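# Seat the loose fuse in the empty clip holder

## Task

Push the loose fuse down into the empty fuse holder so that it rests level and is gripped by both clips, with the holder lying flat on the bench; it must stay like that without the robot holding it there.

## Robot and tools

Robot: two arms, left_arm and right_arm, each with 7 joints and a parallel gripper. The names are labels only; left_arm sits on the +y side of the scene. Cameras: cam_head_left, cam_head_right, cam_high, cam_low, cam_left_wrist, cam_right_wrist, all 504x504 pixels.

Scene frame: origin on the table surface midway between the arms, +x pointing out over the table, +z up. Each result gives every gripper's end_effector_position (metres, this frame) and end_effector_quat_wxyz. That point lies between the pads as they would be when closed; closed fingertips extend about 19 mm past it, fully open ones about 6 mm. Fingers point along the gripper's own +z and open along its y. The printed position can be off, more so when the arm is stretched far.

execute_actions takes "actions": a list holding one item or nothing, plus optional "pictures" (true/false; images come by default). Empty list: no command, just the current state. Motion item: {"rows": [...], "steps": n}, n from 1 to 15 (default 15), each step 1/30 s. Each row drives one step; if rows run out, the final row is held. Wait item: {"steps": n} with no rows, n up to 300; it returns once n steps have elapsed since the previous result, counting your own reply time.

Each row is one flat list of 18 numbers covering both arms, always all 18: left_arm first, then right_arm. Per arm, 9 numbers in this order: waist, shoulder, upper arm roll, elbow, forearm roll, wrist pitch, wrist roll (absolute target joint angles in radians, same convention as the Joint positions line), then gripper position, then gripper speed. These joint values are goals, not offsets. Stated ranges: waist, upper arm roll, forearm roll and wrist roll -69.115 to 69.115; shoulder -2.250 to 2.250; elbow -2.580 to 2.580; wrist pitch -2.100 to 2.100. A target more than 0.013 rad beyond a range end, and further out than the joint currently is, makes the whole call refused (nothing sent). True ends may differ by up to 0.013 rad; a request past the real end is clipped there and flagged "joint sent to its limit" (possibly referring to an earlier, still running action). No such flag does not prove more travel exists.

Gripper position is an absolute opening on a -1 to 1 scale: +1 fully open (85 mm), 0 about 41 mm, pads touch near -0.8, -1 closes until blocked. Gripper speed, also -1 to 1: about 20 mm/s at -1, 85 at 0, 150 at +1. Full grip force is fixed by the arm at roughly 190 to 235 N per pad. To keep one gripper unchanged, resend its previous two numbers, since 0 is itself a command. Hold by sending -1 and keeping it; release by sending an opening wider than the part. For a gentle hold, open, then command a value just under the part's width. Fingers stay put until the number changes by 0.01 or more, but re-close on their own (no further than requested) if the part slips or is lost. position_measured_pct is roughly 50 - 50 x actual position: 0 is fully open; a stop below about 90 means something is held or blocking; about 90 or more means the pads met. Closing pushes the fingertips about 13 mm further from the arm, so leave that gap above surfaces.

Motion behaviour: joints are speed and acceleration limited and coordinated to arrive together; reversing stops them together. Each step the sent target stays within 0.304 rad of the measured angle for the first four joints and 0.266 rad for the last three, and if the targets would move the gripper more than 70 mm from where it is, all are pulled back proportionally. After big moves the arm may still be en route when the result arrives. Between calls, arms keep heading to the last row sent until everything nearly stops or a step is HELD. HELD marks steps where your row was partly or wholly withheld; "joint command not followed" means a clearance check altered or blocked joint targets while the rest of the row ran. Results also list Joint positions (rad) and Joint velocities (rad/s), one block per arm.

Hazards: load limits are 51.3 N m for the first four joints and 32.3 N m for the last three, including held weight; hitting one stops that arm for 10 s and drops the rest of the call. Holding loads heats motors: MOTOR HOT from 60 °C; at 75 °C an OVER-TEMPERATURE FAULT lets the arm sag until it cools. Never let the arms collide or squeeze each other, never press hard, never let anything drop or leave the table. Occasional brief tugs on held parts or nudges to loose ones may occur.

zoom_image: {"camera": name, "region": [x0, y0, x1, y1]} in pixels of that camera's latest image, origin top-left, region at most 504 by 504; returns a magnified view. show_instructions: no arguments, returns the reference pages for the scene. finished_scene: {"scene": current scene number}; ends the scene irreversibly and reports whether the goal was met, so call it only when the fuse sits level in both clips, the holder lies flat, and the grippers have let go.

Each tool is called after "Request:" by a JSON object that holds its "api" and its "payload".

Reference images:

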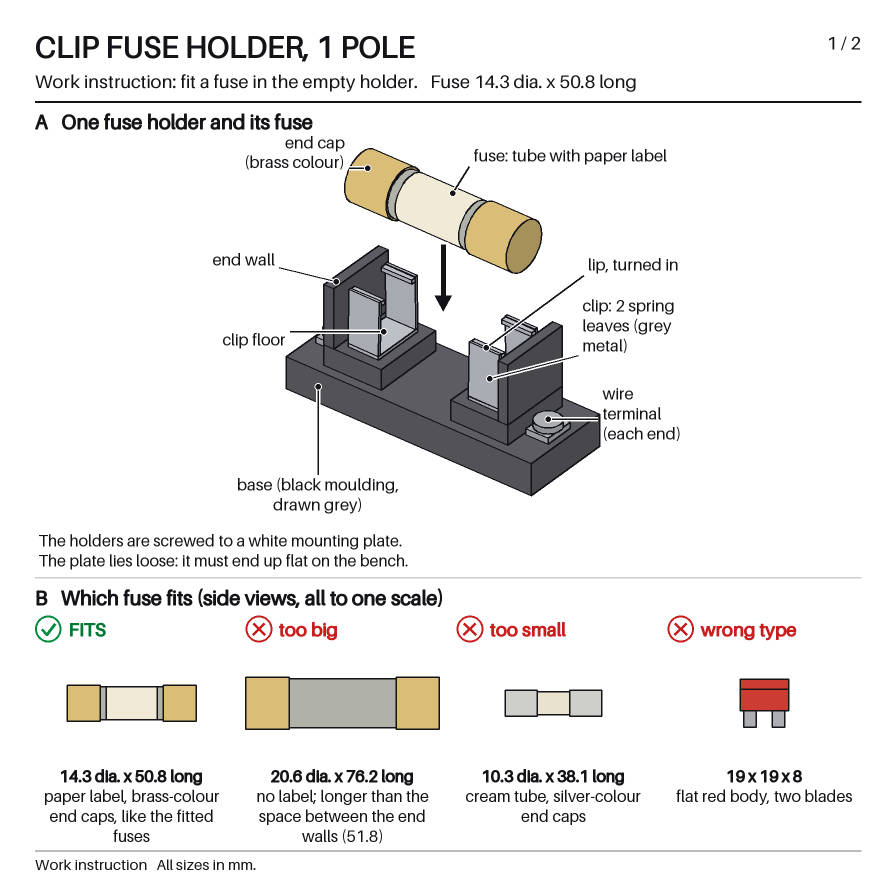

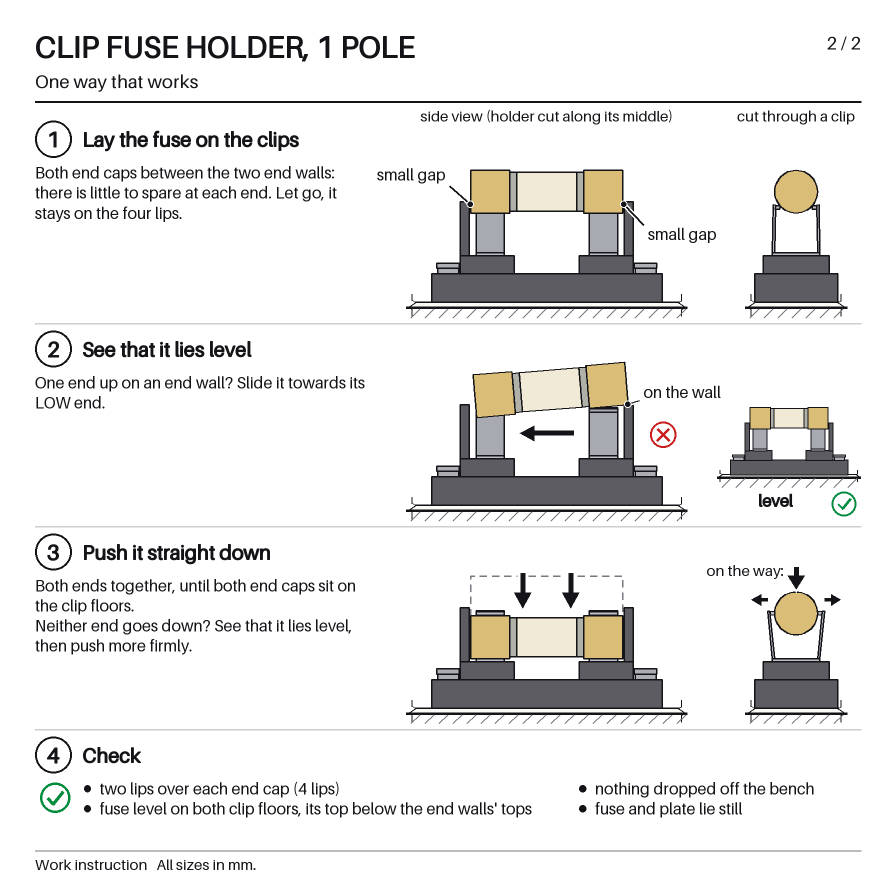

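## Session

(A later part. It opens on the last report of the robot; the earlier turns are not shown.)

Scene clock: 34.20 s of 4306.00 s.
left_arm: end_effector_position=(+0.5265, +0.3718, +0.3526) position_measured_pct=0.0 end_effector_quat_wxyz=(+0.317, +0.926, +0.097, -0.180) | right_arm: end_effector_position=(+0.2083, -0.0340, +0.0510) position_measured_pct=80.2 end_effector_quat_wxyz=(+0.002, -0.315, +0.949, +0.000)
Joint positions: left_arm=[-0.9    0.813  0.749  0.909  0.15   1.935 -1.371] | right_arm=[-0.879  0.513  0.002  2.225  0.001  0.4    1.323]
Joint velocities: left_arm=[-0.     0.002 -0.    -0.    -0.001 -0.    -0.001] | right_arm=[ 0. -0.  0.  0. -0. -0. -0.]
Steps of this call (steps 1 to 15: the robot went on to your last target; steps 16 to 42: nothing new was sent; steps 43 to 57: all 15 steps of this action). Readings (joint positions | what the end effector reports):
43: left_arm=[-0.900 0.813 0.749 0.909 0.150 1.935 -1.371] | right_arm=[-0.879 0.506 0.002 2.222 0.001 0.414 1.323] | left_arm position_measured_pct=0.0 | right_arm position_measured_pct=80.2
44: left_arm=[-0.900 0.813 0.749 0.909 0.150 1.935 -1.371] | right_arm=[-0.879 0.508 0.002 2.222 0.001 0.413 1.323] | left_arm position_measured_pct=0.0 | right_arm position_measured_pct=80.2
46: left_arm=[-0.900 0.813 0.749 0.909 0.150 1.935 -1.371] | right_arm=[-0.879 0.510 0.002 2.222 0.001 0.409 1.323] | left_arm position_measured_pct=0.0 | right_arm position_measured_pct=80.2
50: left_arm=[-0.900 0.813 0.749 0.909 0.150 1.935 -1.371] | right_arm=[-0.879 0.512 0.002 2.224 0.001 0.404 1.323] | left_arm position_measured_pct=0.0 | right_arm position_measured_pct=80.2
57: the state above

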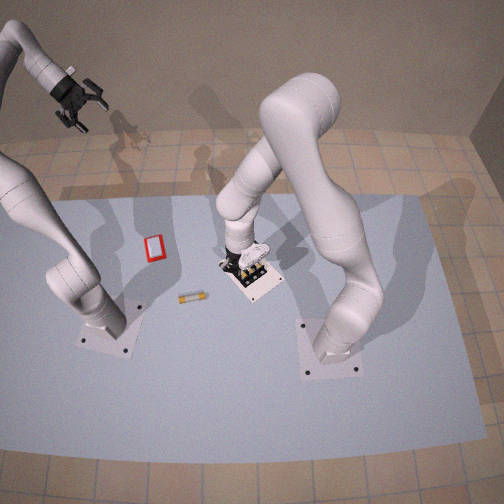

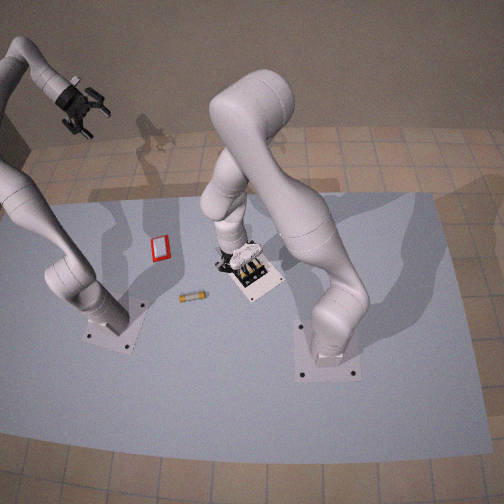

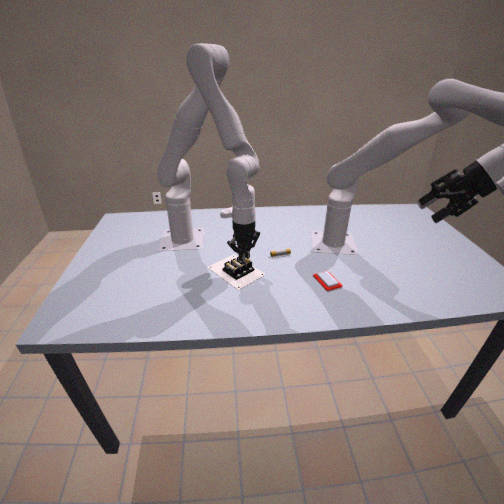

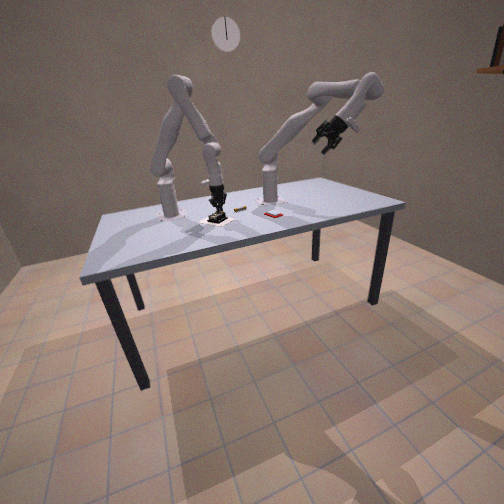

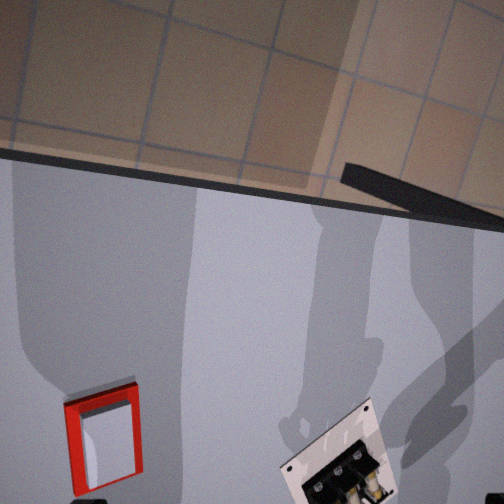

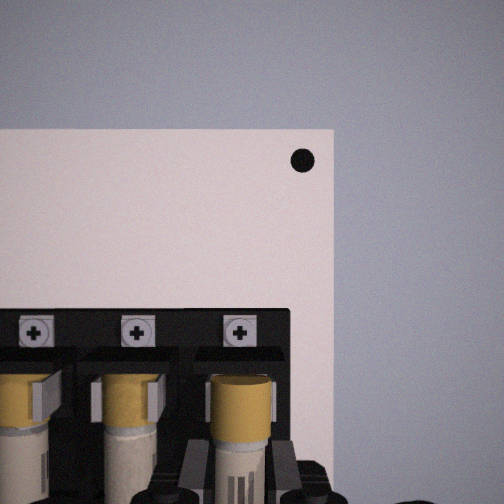

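Request:
{"api": "execute_actions", "payload": {"actions": [{"rows": [[-0.9,0.813,0.749,0.909,0.15,1.935,-1.371,1,0,-0.8788,0.5222,0.002,2.2266,0.001,0.401,1.3226,-0.7,-0.5],[-0.9,0.813,0.749,0.909,0.15,1.935,-1.371,1,0,-0.8788,0.5242,0.002,2.2274,0.001,0.401,1.3226,-0.7,-0.5],[-0.9,0.813,0.749,0.909,0.15,1.935,-1.371,1,0,-0.8788,0.5262,0.002,2.2282,0.001,0.401,1.3226,-0.7,-0.5]], "steps": 8}], "pictures": false}}

Scene clock: 35.27 s of 4306.00 s.
left_arm: end_effector_position=(+0.5265, +0.3718, +0.3526) position_measured_pct=0.0 end_effector_quat_wxyz=(+0.317, +0.926, +0.097, -0.180) | right_arm: end_effector_position=(+0.2081, -0.0343, +0.0499) position_measured_pct=80.2 end_effector_quat_wxyz=(+0.000, -0.315, +0.949, -0.001)
Joint positions: left_arm=[-0.9    0.813  0.749  0.909  0.15   1.935 -1.371] | right_arm=[-0.879  0.517  0.002  2.224  0.001  0.401  1.323]
Joint velocities: left_arm=[-0.001  0.001  0.001 -0.     0.     0.    -0.001] | right_arm=[-0.002  0.     0.    -0.     0.     0.001  0.001]
Steps of this call (steps 1 to 15: the robot went on to your last target; steps 16 to 24: nothing new was sent; steps 25 to 32: all 8 steps of this action). Readings (joint positions | what the end effector reports):
25: left_arm=[-0.900 0.813 0.749 0.909 0.150 1.935 -1.371] | right_arm=[-0.879 0.514 0.002 2.225 0.001 0.400 1.323] | left_arm position_measured_pct=0.0 | right_arm position_measured_pct=80.2
26: left_arm=[-0.900 0.813 0.749 0.909 0.150 1.935 -1.371] | right_arm=[-0.879 0.515 0.002 2.225 0.001 0.401 1.323] | left_arm position_measured_pct=0.0 | right_arm position_measured_pct=80.2
28: left_arm=[-0.900 0.813 0.749 0.909 0.150 1.935 -1.371] | right_arm=[-0.879 0.517 0.002 2.224 0.001 0.401 1.323] | left_arm position_measured_pct=0.0 | right_arm position_measured_pct=80.2
32: the state above

Request:
{"api": "execute_actions", "payload": {"actions": [{"rows": [[-0.9,0.813,0.749,0.909,0.15,1.935,-1.371,1,0,-0.8788,0.5288,0.002,2.229,0.001,0.3985,1.3226,-0.7,-0.5],[-0.9,0.813,0.749,0.909,0.15,1.935,-1.371,1,0,-0.8788,0.5288,0.002,2.229,0.001,0.3985,1.3226,-0.7,-0.5],[-0.9,0.813,0.749,0.909,0.15,1.935,-1.371,1,0,-0.8788,0.5313,0.002,2.2297,0.001,0.3958,1.3226,-0.7,-0.5]], "steps": 8}], "pictures": false}}

Scene clock: 36.20 s of 4306.00 s.
left_arm: end_effector_position=(+0.5265, +0.3718, +0.3526) position_measured_pct=0.0 end_effector_quat_wxyz=(+0.317, +0.926, +0.097, -0.180) | right_arm: end_effector_position=(+0.2079, -0.0344, +0.0479) position_measured_pct=80.2 end_effector_quat_wxyz=(+0.000, -0.315, +0.949, -0.001)
Joint positions: left_arm=[-0.9    0.813  0.749  0.909  0.15   1.935 -1.371] | right_arm=[-0.879  0.522  0.002  2.225  0.001  0.395  1.323]
Joint velocities: left_arm=[ 0.    -0.    -0.    -0.     0.001  0.002 -0.   ] | right_arm=[ 0.001  0.007 -0.    -0.001  0.    -0.003  0.002]
Steps of this call (steps 1 to 15: the robot went on to your last target; steps 16 to 20: nothing new was sent; steps 21 to 28: all 8 steps of this action). Readings (joint positions | what the end effector reports):
21: left_arm=[-0.900 0.813 0.749 0.909 0.150 1.935 -1.371] | right_arm=[-0.879 0.518 0.002 2.224 0.001 0.400 1.323] | left_arm position_measured_pct=0.0 | right_arm position_measured_pct=80.2
22: left_arm=[-0.900 0.813 0.749 0.909 0.150 1.935 -1.371] | right_arm=[-0.879 0.519 0.002 2.224 0.001 0.399 1.323] | left_arm position_measured_pct=0.0 | right_arm position_measured_pct=80.2
24: left_arm=[-0.900 0.813 0.749 0.909 0.150 1.935 -1.371] | right_arm=[-0.879 0.521 0.002 2.225 0.001 0.396 1.323] | left_arm position_measured_pct=0.0 | right_arm position_measured_pct=80.2
28: the state above

Request:
{"api": "execute_actions", "payload": {"actions": [{"rows": [[-0.9,0.813,0.749,0.909,0.15,1.935,-1.371,1,0,-0.8788,0.5325,0.002,2.2298,0.001,0.392,1.3226,-0.7,-0.5],[-0.9,0.813,0.749,0.909,0.15,1.935,-1.371,1,0,-0.8788,0.5335,0.002,2.2298,0.001,0.389,1.3226,-0.7,-0.5],[-0.9,0.813,0.749,0.909,0.15,1.935,-1.371,1,0,-0.8788,0.5345,0.002,2.2298,0.001,0.386,1.3226,-0.7,-0.5],[-0.9,0.813,0.749,0.909,0.15,1.935,-1.371,1,0,-0.8788,0.5355,0.002,2.2298,0.001,0.383,1.3226,-0.7,-0.5],[-0.9,0.813,0.749,0.909,0.15,1.935,-1.371,1,0,-0.8788,0.5365,0.002,2.2299,0.001,0.38,1.3226,-0.7,-0.5],[-0.9,0.813,0.749,0.909,0.15,1.935,-1.371,1,0,-0.8788,0.5374,0.002,2.23,0.001,0.377,1.3226,-0.7,-0.5],[-0.9,0.813,0.749,0.909,0.15,1.935,-1.371,1,0,-0.8788,0.5383,0.002,2.23,0.001,0.3733,1.3226,-0.7,-0.5]], "steps": 12}]}}

Scene clock: 39.20 s of 4306.00 s.
left_arm: end_effector_position=(+0.5265, +0.3718, +0.3526) position_measured_pct=0.0 end_effector_quat_wxyz=(+0.317, +0.926, +0.097, -0.180) | right_arm: end_effector_position=(+0.2083, -0.0340, +0.0424) position_measured_pct=80.2 end_effector_quat_wxyz=(+0.001, -0.315, +0.949, -0.000)
Joint positions: left_arm=[-0.9    0.813  0.749  0.909  0.15   1.935 -1.371] | right_arm=[-0.879  0.537  0.002  2.23   0.001  0.373  1.323]
Joint velocities: left_arm=[-0.     0.001  0.001  0.     0.    -0.     0.001] | right_arm=[-0.002  0.012 -0.    -0.001 -0.    -0.002  0.   ]
Steps of this call (steps 1 to 15: the robot went on to your last target; steps 16 to 78: nothing new was sent; steps 79 to 90: all 12 steps of this action). Readings (joint positions | what the end effector reports):
79: left_arm=[-0.900 0.813 0.749 0.909 0.150 1.935 -1.371] | right_arm=[-0.879 0.524 0.002 2.225 0.001 0.394 1.323] | left_arm position_measured_pct=0.0 | right_arm position_measured_pct=80.2
80: left_arm=[-0.900 0.813 0.749 0.909 0.150 1.935 -1.371] | right_arm=[-0.879 0.525 0.002 2.226 0.001 0.392 1.323] | left_arm position_measured_pct=0.0 | right_arm position_measured_pct=80.2
82: left_arm=[-0.900 0.813 0.749 0.909 0.150 1.935 -1.371] | right_arm=[-0.879 0.527 0.002 2.227 0.001 0.387 1.323] | left_arm position_measured_pct=0.0 | right_arm position_measured_pct=80.2
86: left_arm=[-0.900 0.813 0.749 0.909 0.150 1.935 -1.371] | right_arm=[-0.879 0.534 0.002 2.229 0.001 0.375 1.323] | left_arm position_measured_pct=0.0 | right_arm position_measured_pct=80.2
90: the state above

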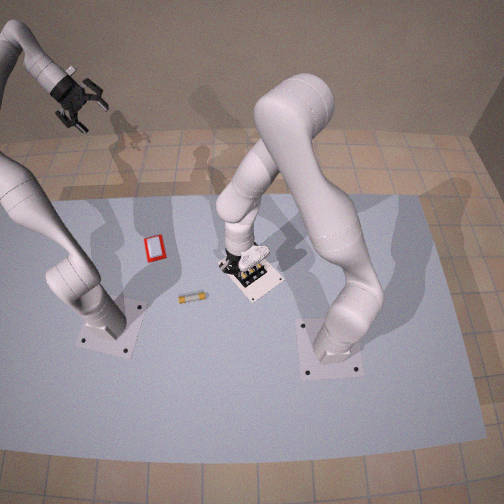

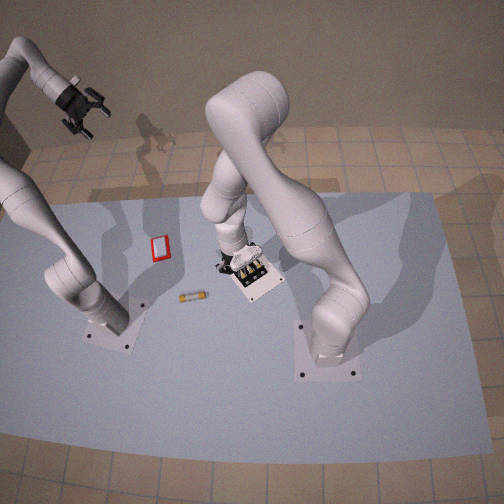

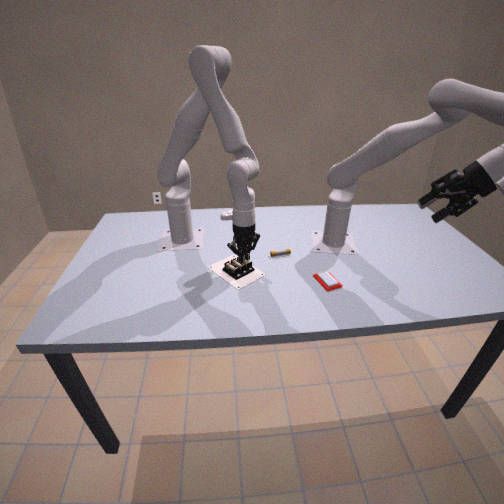

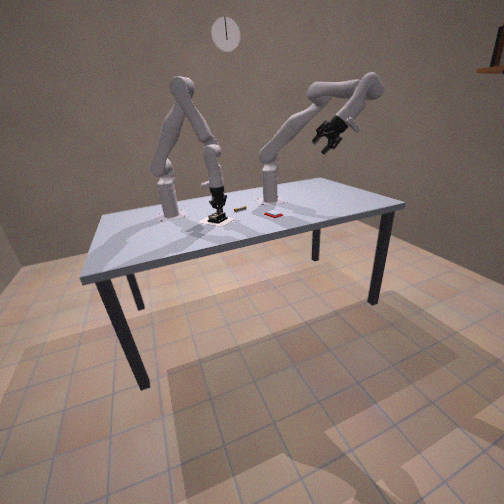

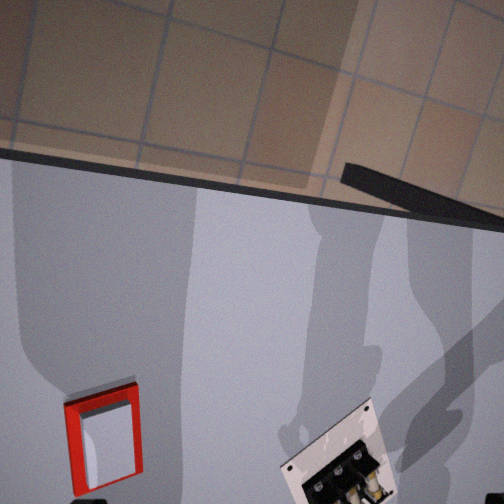

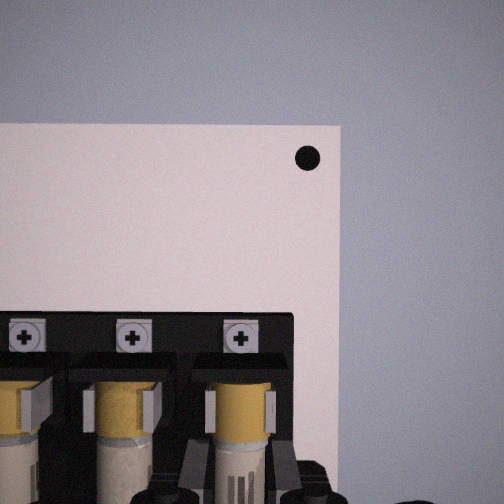

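Go down a further ~4 mm to find the floor.

Request:
{"api": "execute_actions", "payload": {"actions": [{"rows": [[-0.9,0.813,0.749,0.909,0.15,1.935,-1.371,1,0,-0.8788,0.5411,0.002,2.2307,0.001,0.3698,1.3226,-0.7,-0.5],[-0.9,0.813,0.749,0.909,0.15,1.935,-1.371,1,0,-0.8788,0.5411,0.002,2.2307,0.001,0.3698,1.3226,-0.7,-0.5],[-0.9,0.813,0.749,0.909,0.15,1.935,-1.371,1,0,-0.8788,0.5439,0.002,2.2313,0.001,0.3664,1.3226,-0.7,-0.5],[-0.9,0.813,0.749,0.909,0.15,1.935,-1.371,1,0,-0.8788,0.5439,0.002,2.2313,0.001,0.3664,1.3226,-0.7,-0.5],[-0.9,0.813,0.749,0.909,0.15,1.935,-1.371,1,0,-0.8788,0.5467,0.002,2.232,0.001,0.3629,1.3226,-0.7,-0.5],[-0.9,0.813,0.749,0.909,0.15,1.935,-1.371,1,0,-0.8788,0.5467,0.002,2.232,0.001,0.3629,1.3226,-0.7,-0.5],[-0.9,0.813,0.749,0.909,0.15,1.935,-1.371,1,0,-0.8788,0.5505,0.002,2.2332,0.001,0.361,1.3226,-0.7,-0.5]], "steps": 14}], "pictures": false}}

Scene clock: 40.57 s of 4306.00 s.
left_arm: end_effector_position=(+0.5265, +0.3718, +0.3526) position_measured_pct=0.0 end_effector_quat_wxyz=(+0.317, +0.926, +0.097, -0.180) | right_arm: end_effector_position=(+0.2081, -0.0342, +0.0390) position_measured_pct=80.2 end_effector_quat_wxyz=(+0.001, -0.315, +0.949, -0.000)
Joint positions: left_arm=[-0.9    0.813  0.749  0.909  0.15   1.935 -1.371] | right_arm=[-0.879  0.547  0.002  2.232  0.001  0.361  1.323]
Joint velocities: left_arm=[ 0.     0.     0.003  0.    -0.002 -0.001 -0.001] | right_arm=[-0.    -0.    -0.     0.     0.     0.    -0.001]
Steps of this call (steps 1 to 15: the robot went on to your last target; steps 16 to 27: nothing new was sent; steps 28 to 41: all 14 steps of this action). Readings (joint positions | what the end effector reports):
28: left_arm=[-0.900 0.813 0.749 0.909 0.150 1.935 -1.371] | right_arm=[-0.879 0.539 0.002 2.230 0.001 0.372 1.323] | left_arm position_measured_pct=0.0 | right_arm position_measured_pct=80.2
29: left_arm=[-0.900 0.813 0.749 0.909 0.150 1.935 -1.371] | right_arm=[-0.879 0.540 0.002 2.230 0.001 0.371 1.323] | left_arm position_measured_pct=0.0 | right_arm position_measured_pct=80.2
31: left_arm=[-0.900 0.813 0.749 0.909 0.150 1.935 -1.371] | right_arm=[-0.879 0.542 0.002 2.231 0.001 0.367 1.323] | left_arm position_measured_pct=0.0 | right_arm position_measured_pct=80.2
35: left_arm=[-0.900 0.813 0.749 0.909 0.150 1.935 -1.371] | right_arm=[-0.879 0.547 0.002 2.232 0.001 0.362 1.323] | left_arm position_measured_pct=0.0 | right_arm position_measured_pct=80.2
41: the state above

Seated at z=0.039. Release slightly, then lift.

Request:
{"api": "execute_actions", "payload": {"actions": [{"rows": [[-0.9,0.813,0.749,0.909,0.15,1.935,-1.371,1,0,-0.8788,0.5467,0.002,2.232,0.001,0.3629,1.3226,-0.38,-0.5]], "steps": 12}], "pictures": false}}

Request:
{"api": "execute_actions", "payload": {"actions": [{"rows": [[-0.9,0.813,0.749,0.909,0.15,1.935,-1.371,1,0,-0.8767,0.4748,0.002,2.2143,0.001,0.4525,1.3247,-0.38,-0.5]], "steps": 10}], "pictures": false}}

Request:
{"api": "execute_actions", "payload": {"actions": [{"rows": [[-0.9,0.813,0.749,0.909,0.15,1.935,-1.371,1,0,-0.88,0.43,0.002,2.06,0.001,0.65,1.32,-0.38,-0.5]], "steps": 15}]}}

Request:
{"api": "zoom_image", "payload": {"camera": "cam_high", "region": [200, 230, 280, 290]}}

Scene clock: 41.80 s of 4306.00 s.
left_arm: end_effector_position=(+0.5265, +0.3718, +0.3526) position_measured_pct=0.0 end_effector_quat_wxyz=(+0.317, +0.926, +0.097, -0.180) | right_arm: end_effector_position=(+0.2078, -0.0341, +0.0392) position_measured_pct=69.0 end_effector_quat_wxyz=(+0.000, -0.315, +0.949, -0.000)
Joint positions: left_arm=[-0.9    0.813  0.749  0.909  0.15   1.935 -1.371] | right_arm=[-0.879  0.546  0.001  2.232  0.001  0.363  1.323]
Joint velocities: left_arm=[ 0.    -0.     0.002  0.    -0.    -0.002  0.   ] | right_arm=[-0.001 -0.    -0.    -0.001 -0.    -0.     0.002]
Steps of this call (steps 1 to 15: the robot went on to your last target; steps 16 to 25: nothing new was sent; steps 26 to 37: all 12 steps of this action). Readings (joint positions | what the end effector reports):
26: left_arm=[-0.900 0.813 0.749 0.909 0.150 1.935 -1.371] | right_arm=[-0.879 0.546 0.002 2.232 0.001 0.362 1.323] | left_arm position_measured_pct=0.0 | right_arm position_measured_pct=80.2
27: left_arm=[-0.900 0.813 0.749 0.909 0.150 1.935 -1.371] | right_arm=[-0.879 0.545 0.002 2.232 0.001 0.362 1.323] | left_arm position_measured_pct=0.0 | right_arm position_measured_pct=80.2
29: left_arm=[-0.900 0.813 0.749 0.909 0.150 1.935 -1.371] | right_arm=[-0.879 0.546 0.002 2.232 0.001 0.363 1.323] | left_arm position_measured_pct=0.0 | right_arm position_measured_pct=77.4
33: left_arm=[-0.900 0.813 0.749 0.909 0.150 1.935 -1.371] | right_arm=[-0.879 0.546 0.002 2.232 0.001 0.363 1.323] | left_arm position_measured_pct=0.0 | right_arm position_measured_pct=70.6
37: the state above

Scene clock: 42.13 s of 4306.00 s.
left_arm: end_effector_position=(+0.5265, +0.3718, +0.3526) position_measured_pct=0.0 end_effector_quat_wxyz=(+0.317, +0.926, +0.097, -0.180) | right_arm: end_effector_position=(+0.2077, -0.0360, +0.0640) position_measured_pct=69.0 end_effector_quat_wxyz=(-0.001, -0.315, +0.949, -0.001)
Joint positions: left_arm=[-0.9    0.813  0.749  0.909  0.15   1.935 -1.371] | right_arm=[-0.877  0.478  0.002  2.214  0.001  0.452  1.325]
Joint velocities: left_arm=[ 0.    -0.001 -0.001  0.     0.002 -0.     0.   ] | right_arm=[ 0.    -0.025 -0.001 -0.001  0.     0.007 -0.001]
Steps of this call (steps 1 to 10: all 10 steps of this action). Readings (joint positions | what the end effector reports):
1: left_arm=[-0.900 0.813 0.749 0.909 0.150 1.935 -1.371] | right_arm=[-0.879 0.545 0.001 2.232 0.001 0.364 1.323] | left_arm position_measured_pct=0.0 | right_arm position_measured_pct=69.0
2: left_arm=[-0.900 0.813 0.749 0.909 0.150 1.935 -1.371] | right_arm=[-0.879 0.538 0.001 2.231 0.001 0.371 1.323] | left_arm position_measured_pct=0.0 | right_arm position_measured_pct=69.0
4: left_arm=[-0.900 0.813 0.749 0.909 0.150 1.935 -1.371] | right_arm=[-0.878 0.508 0.002 2.224 0.001 0.404 1.324] | left_arm position_measured_pct=0.0 | right_arm position_measured_pct=69.0
8: left_arm=[-0.900 0.813 0.749 0.909 0.150 1.935 -1.371] | right_arm=[-0.877 0.479 0.002 2.214 0.001 0.451 1.325] | left_arm position_measured_pct=0.0 | right_arm position_measured_pct=69.0
10: the state above

Scene clock: 42.63 s of 4306.00 s.
left_arm: end_effector_position=(+0.5265, +0.3718, +0.3526) position_measured_pct=0.0 end_effector_quat_wxyz=(+0.317, +0.926, +0.097, -0.180) | right_arm: end_effector_position=(+0.2305, -0.0063, +0.1058) position_measured_pct=69.0 end_effector_quat_wxyz=(+0.001, -0.314, +0.949, -0.000)
Joint positions: left_arm=[-0.9    0.813  0.749  0.909  0.15   1.935 -1.371] | right_arm=[-0.88   0.431  0.002  2.06   0.001  0.65   1.32 ]
Joint velocities: left_arm=[ 0.001 -0.001  0.001 -0.    -0.     0.001 -0.   ] | right_arm=[ 0.001 -0.005  0.    -0.001  0.     0.001  0.   ]
Steps of this call (steps 1 to 15: all 15 steps of this action). Readings (joint positions | what the end effector reports):
1: left_arm=[-0.900 0.813 0.749 0.909 0.150 1.935 -1.371] | right_arm=[-0.877 0.477 0.002 2.214 0.001 0.454 1.325] | left_arm position_measured_pct=0.0 | right_arm position_measured_pct=69.0
2: left_arm=[-0.900 0.813 0.749 0.909 0.150 1.935 -1.371] | right_arm=[-0.877 0.474 0.002 2.209 0.001 0.461 1.325] | left_arm position_measured_pct=0.0 | right_arm position_measured_pct=69.0
4: left_arm=[-0.900 0.813 0.749 0.909 0.150 1.935 -1.371] | right_arm=[-0.878 0.465 0.002 2.182 0.001 0.495 1.324] | left_arm position_measured_pct=0.0 | right_arm position_measured_pct=69.0
8: left_arm=[-0.900 0.813 0.749 0.909 0.150 1.935 -1.371] | right_arm=[-0.880 0.438 0.002 2.088 0.001 0.613 1.321] | left_arm position_measured_pct=0.0 | right_arm position_measured_pct=69.0
15: the state above

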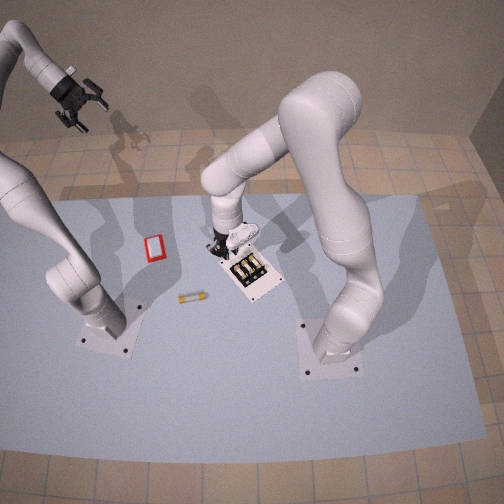

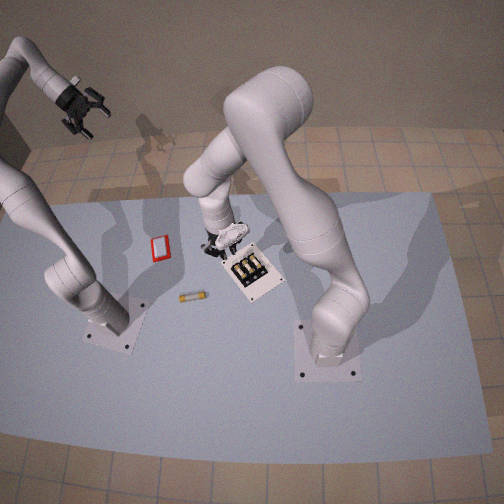

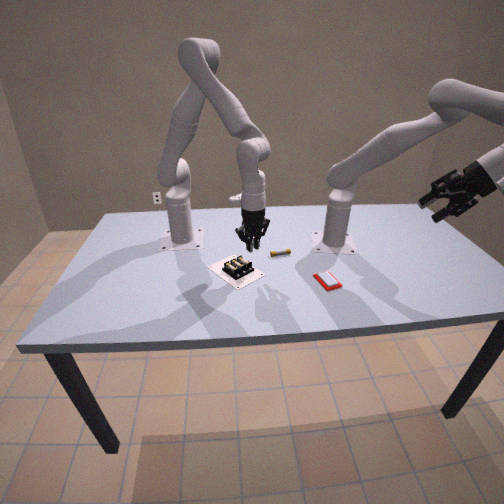

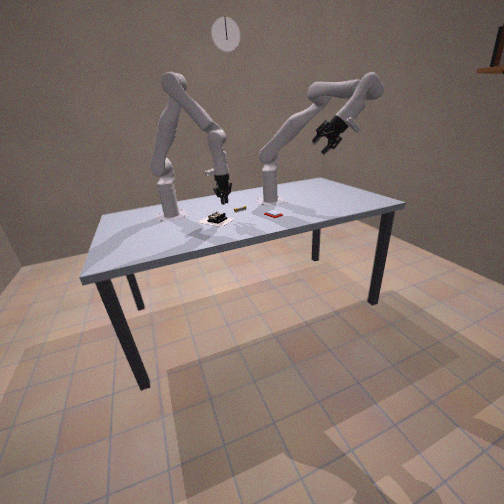

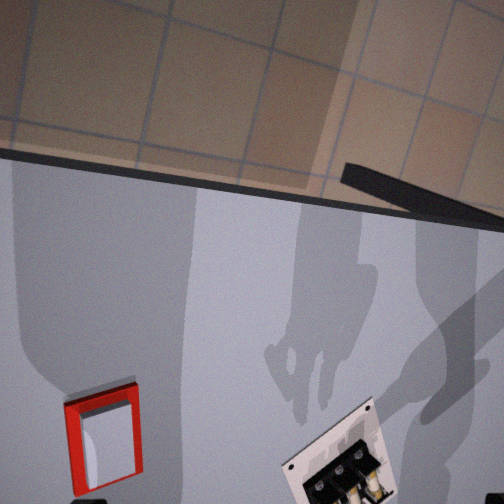

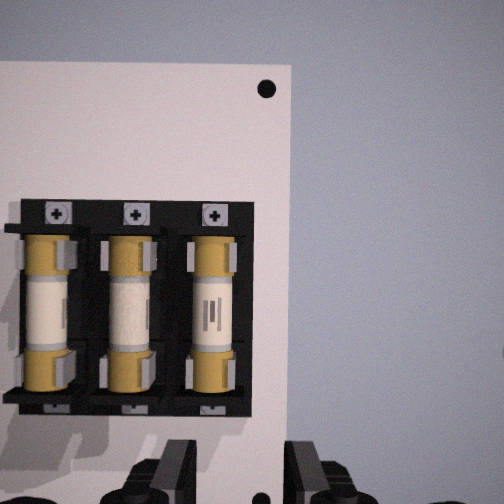

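Region (200, 230, 280, 290) of cam_high's 504x504 image, scaled by 6.300, with more detail than that image has; it fills the top 378 rows of this view, and the rest is white.

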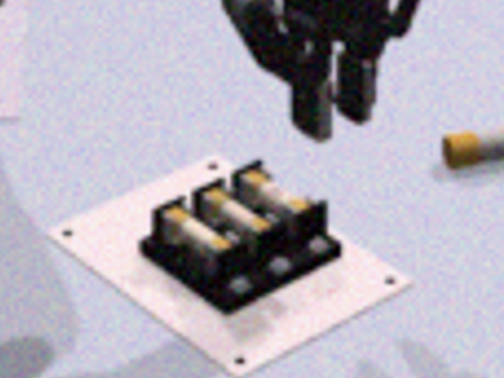

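Request:
{"api": "finished_scene", "payload": {"scene": 1}}

The scene is finished: the task was done.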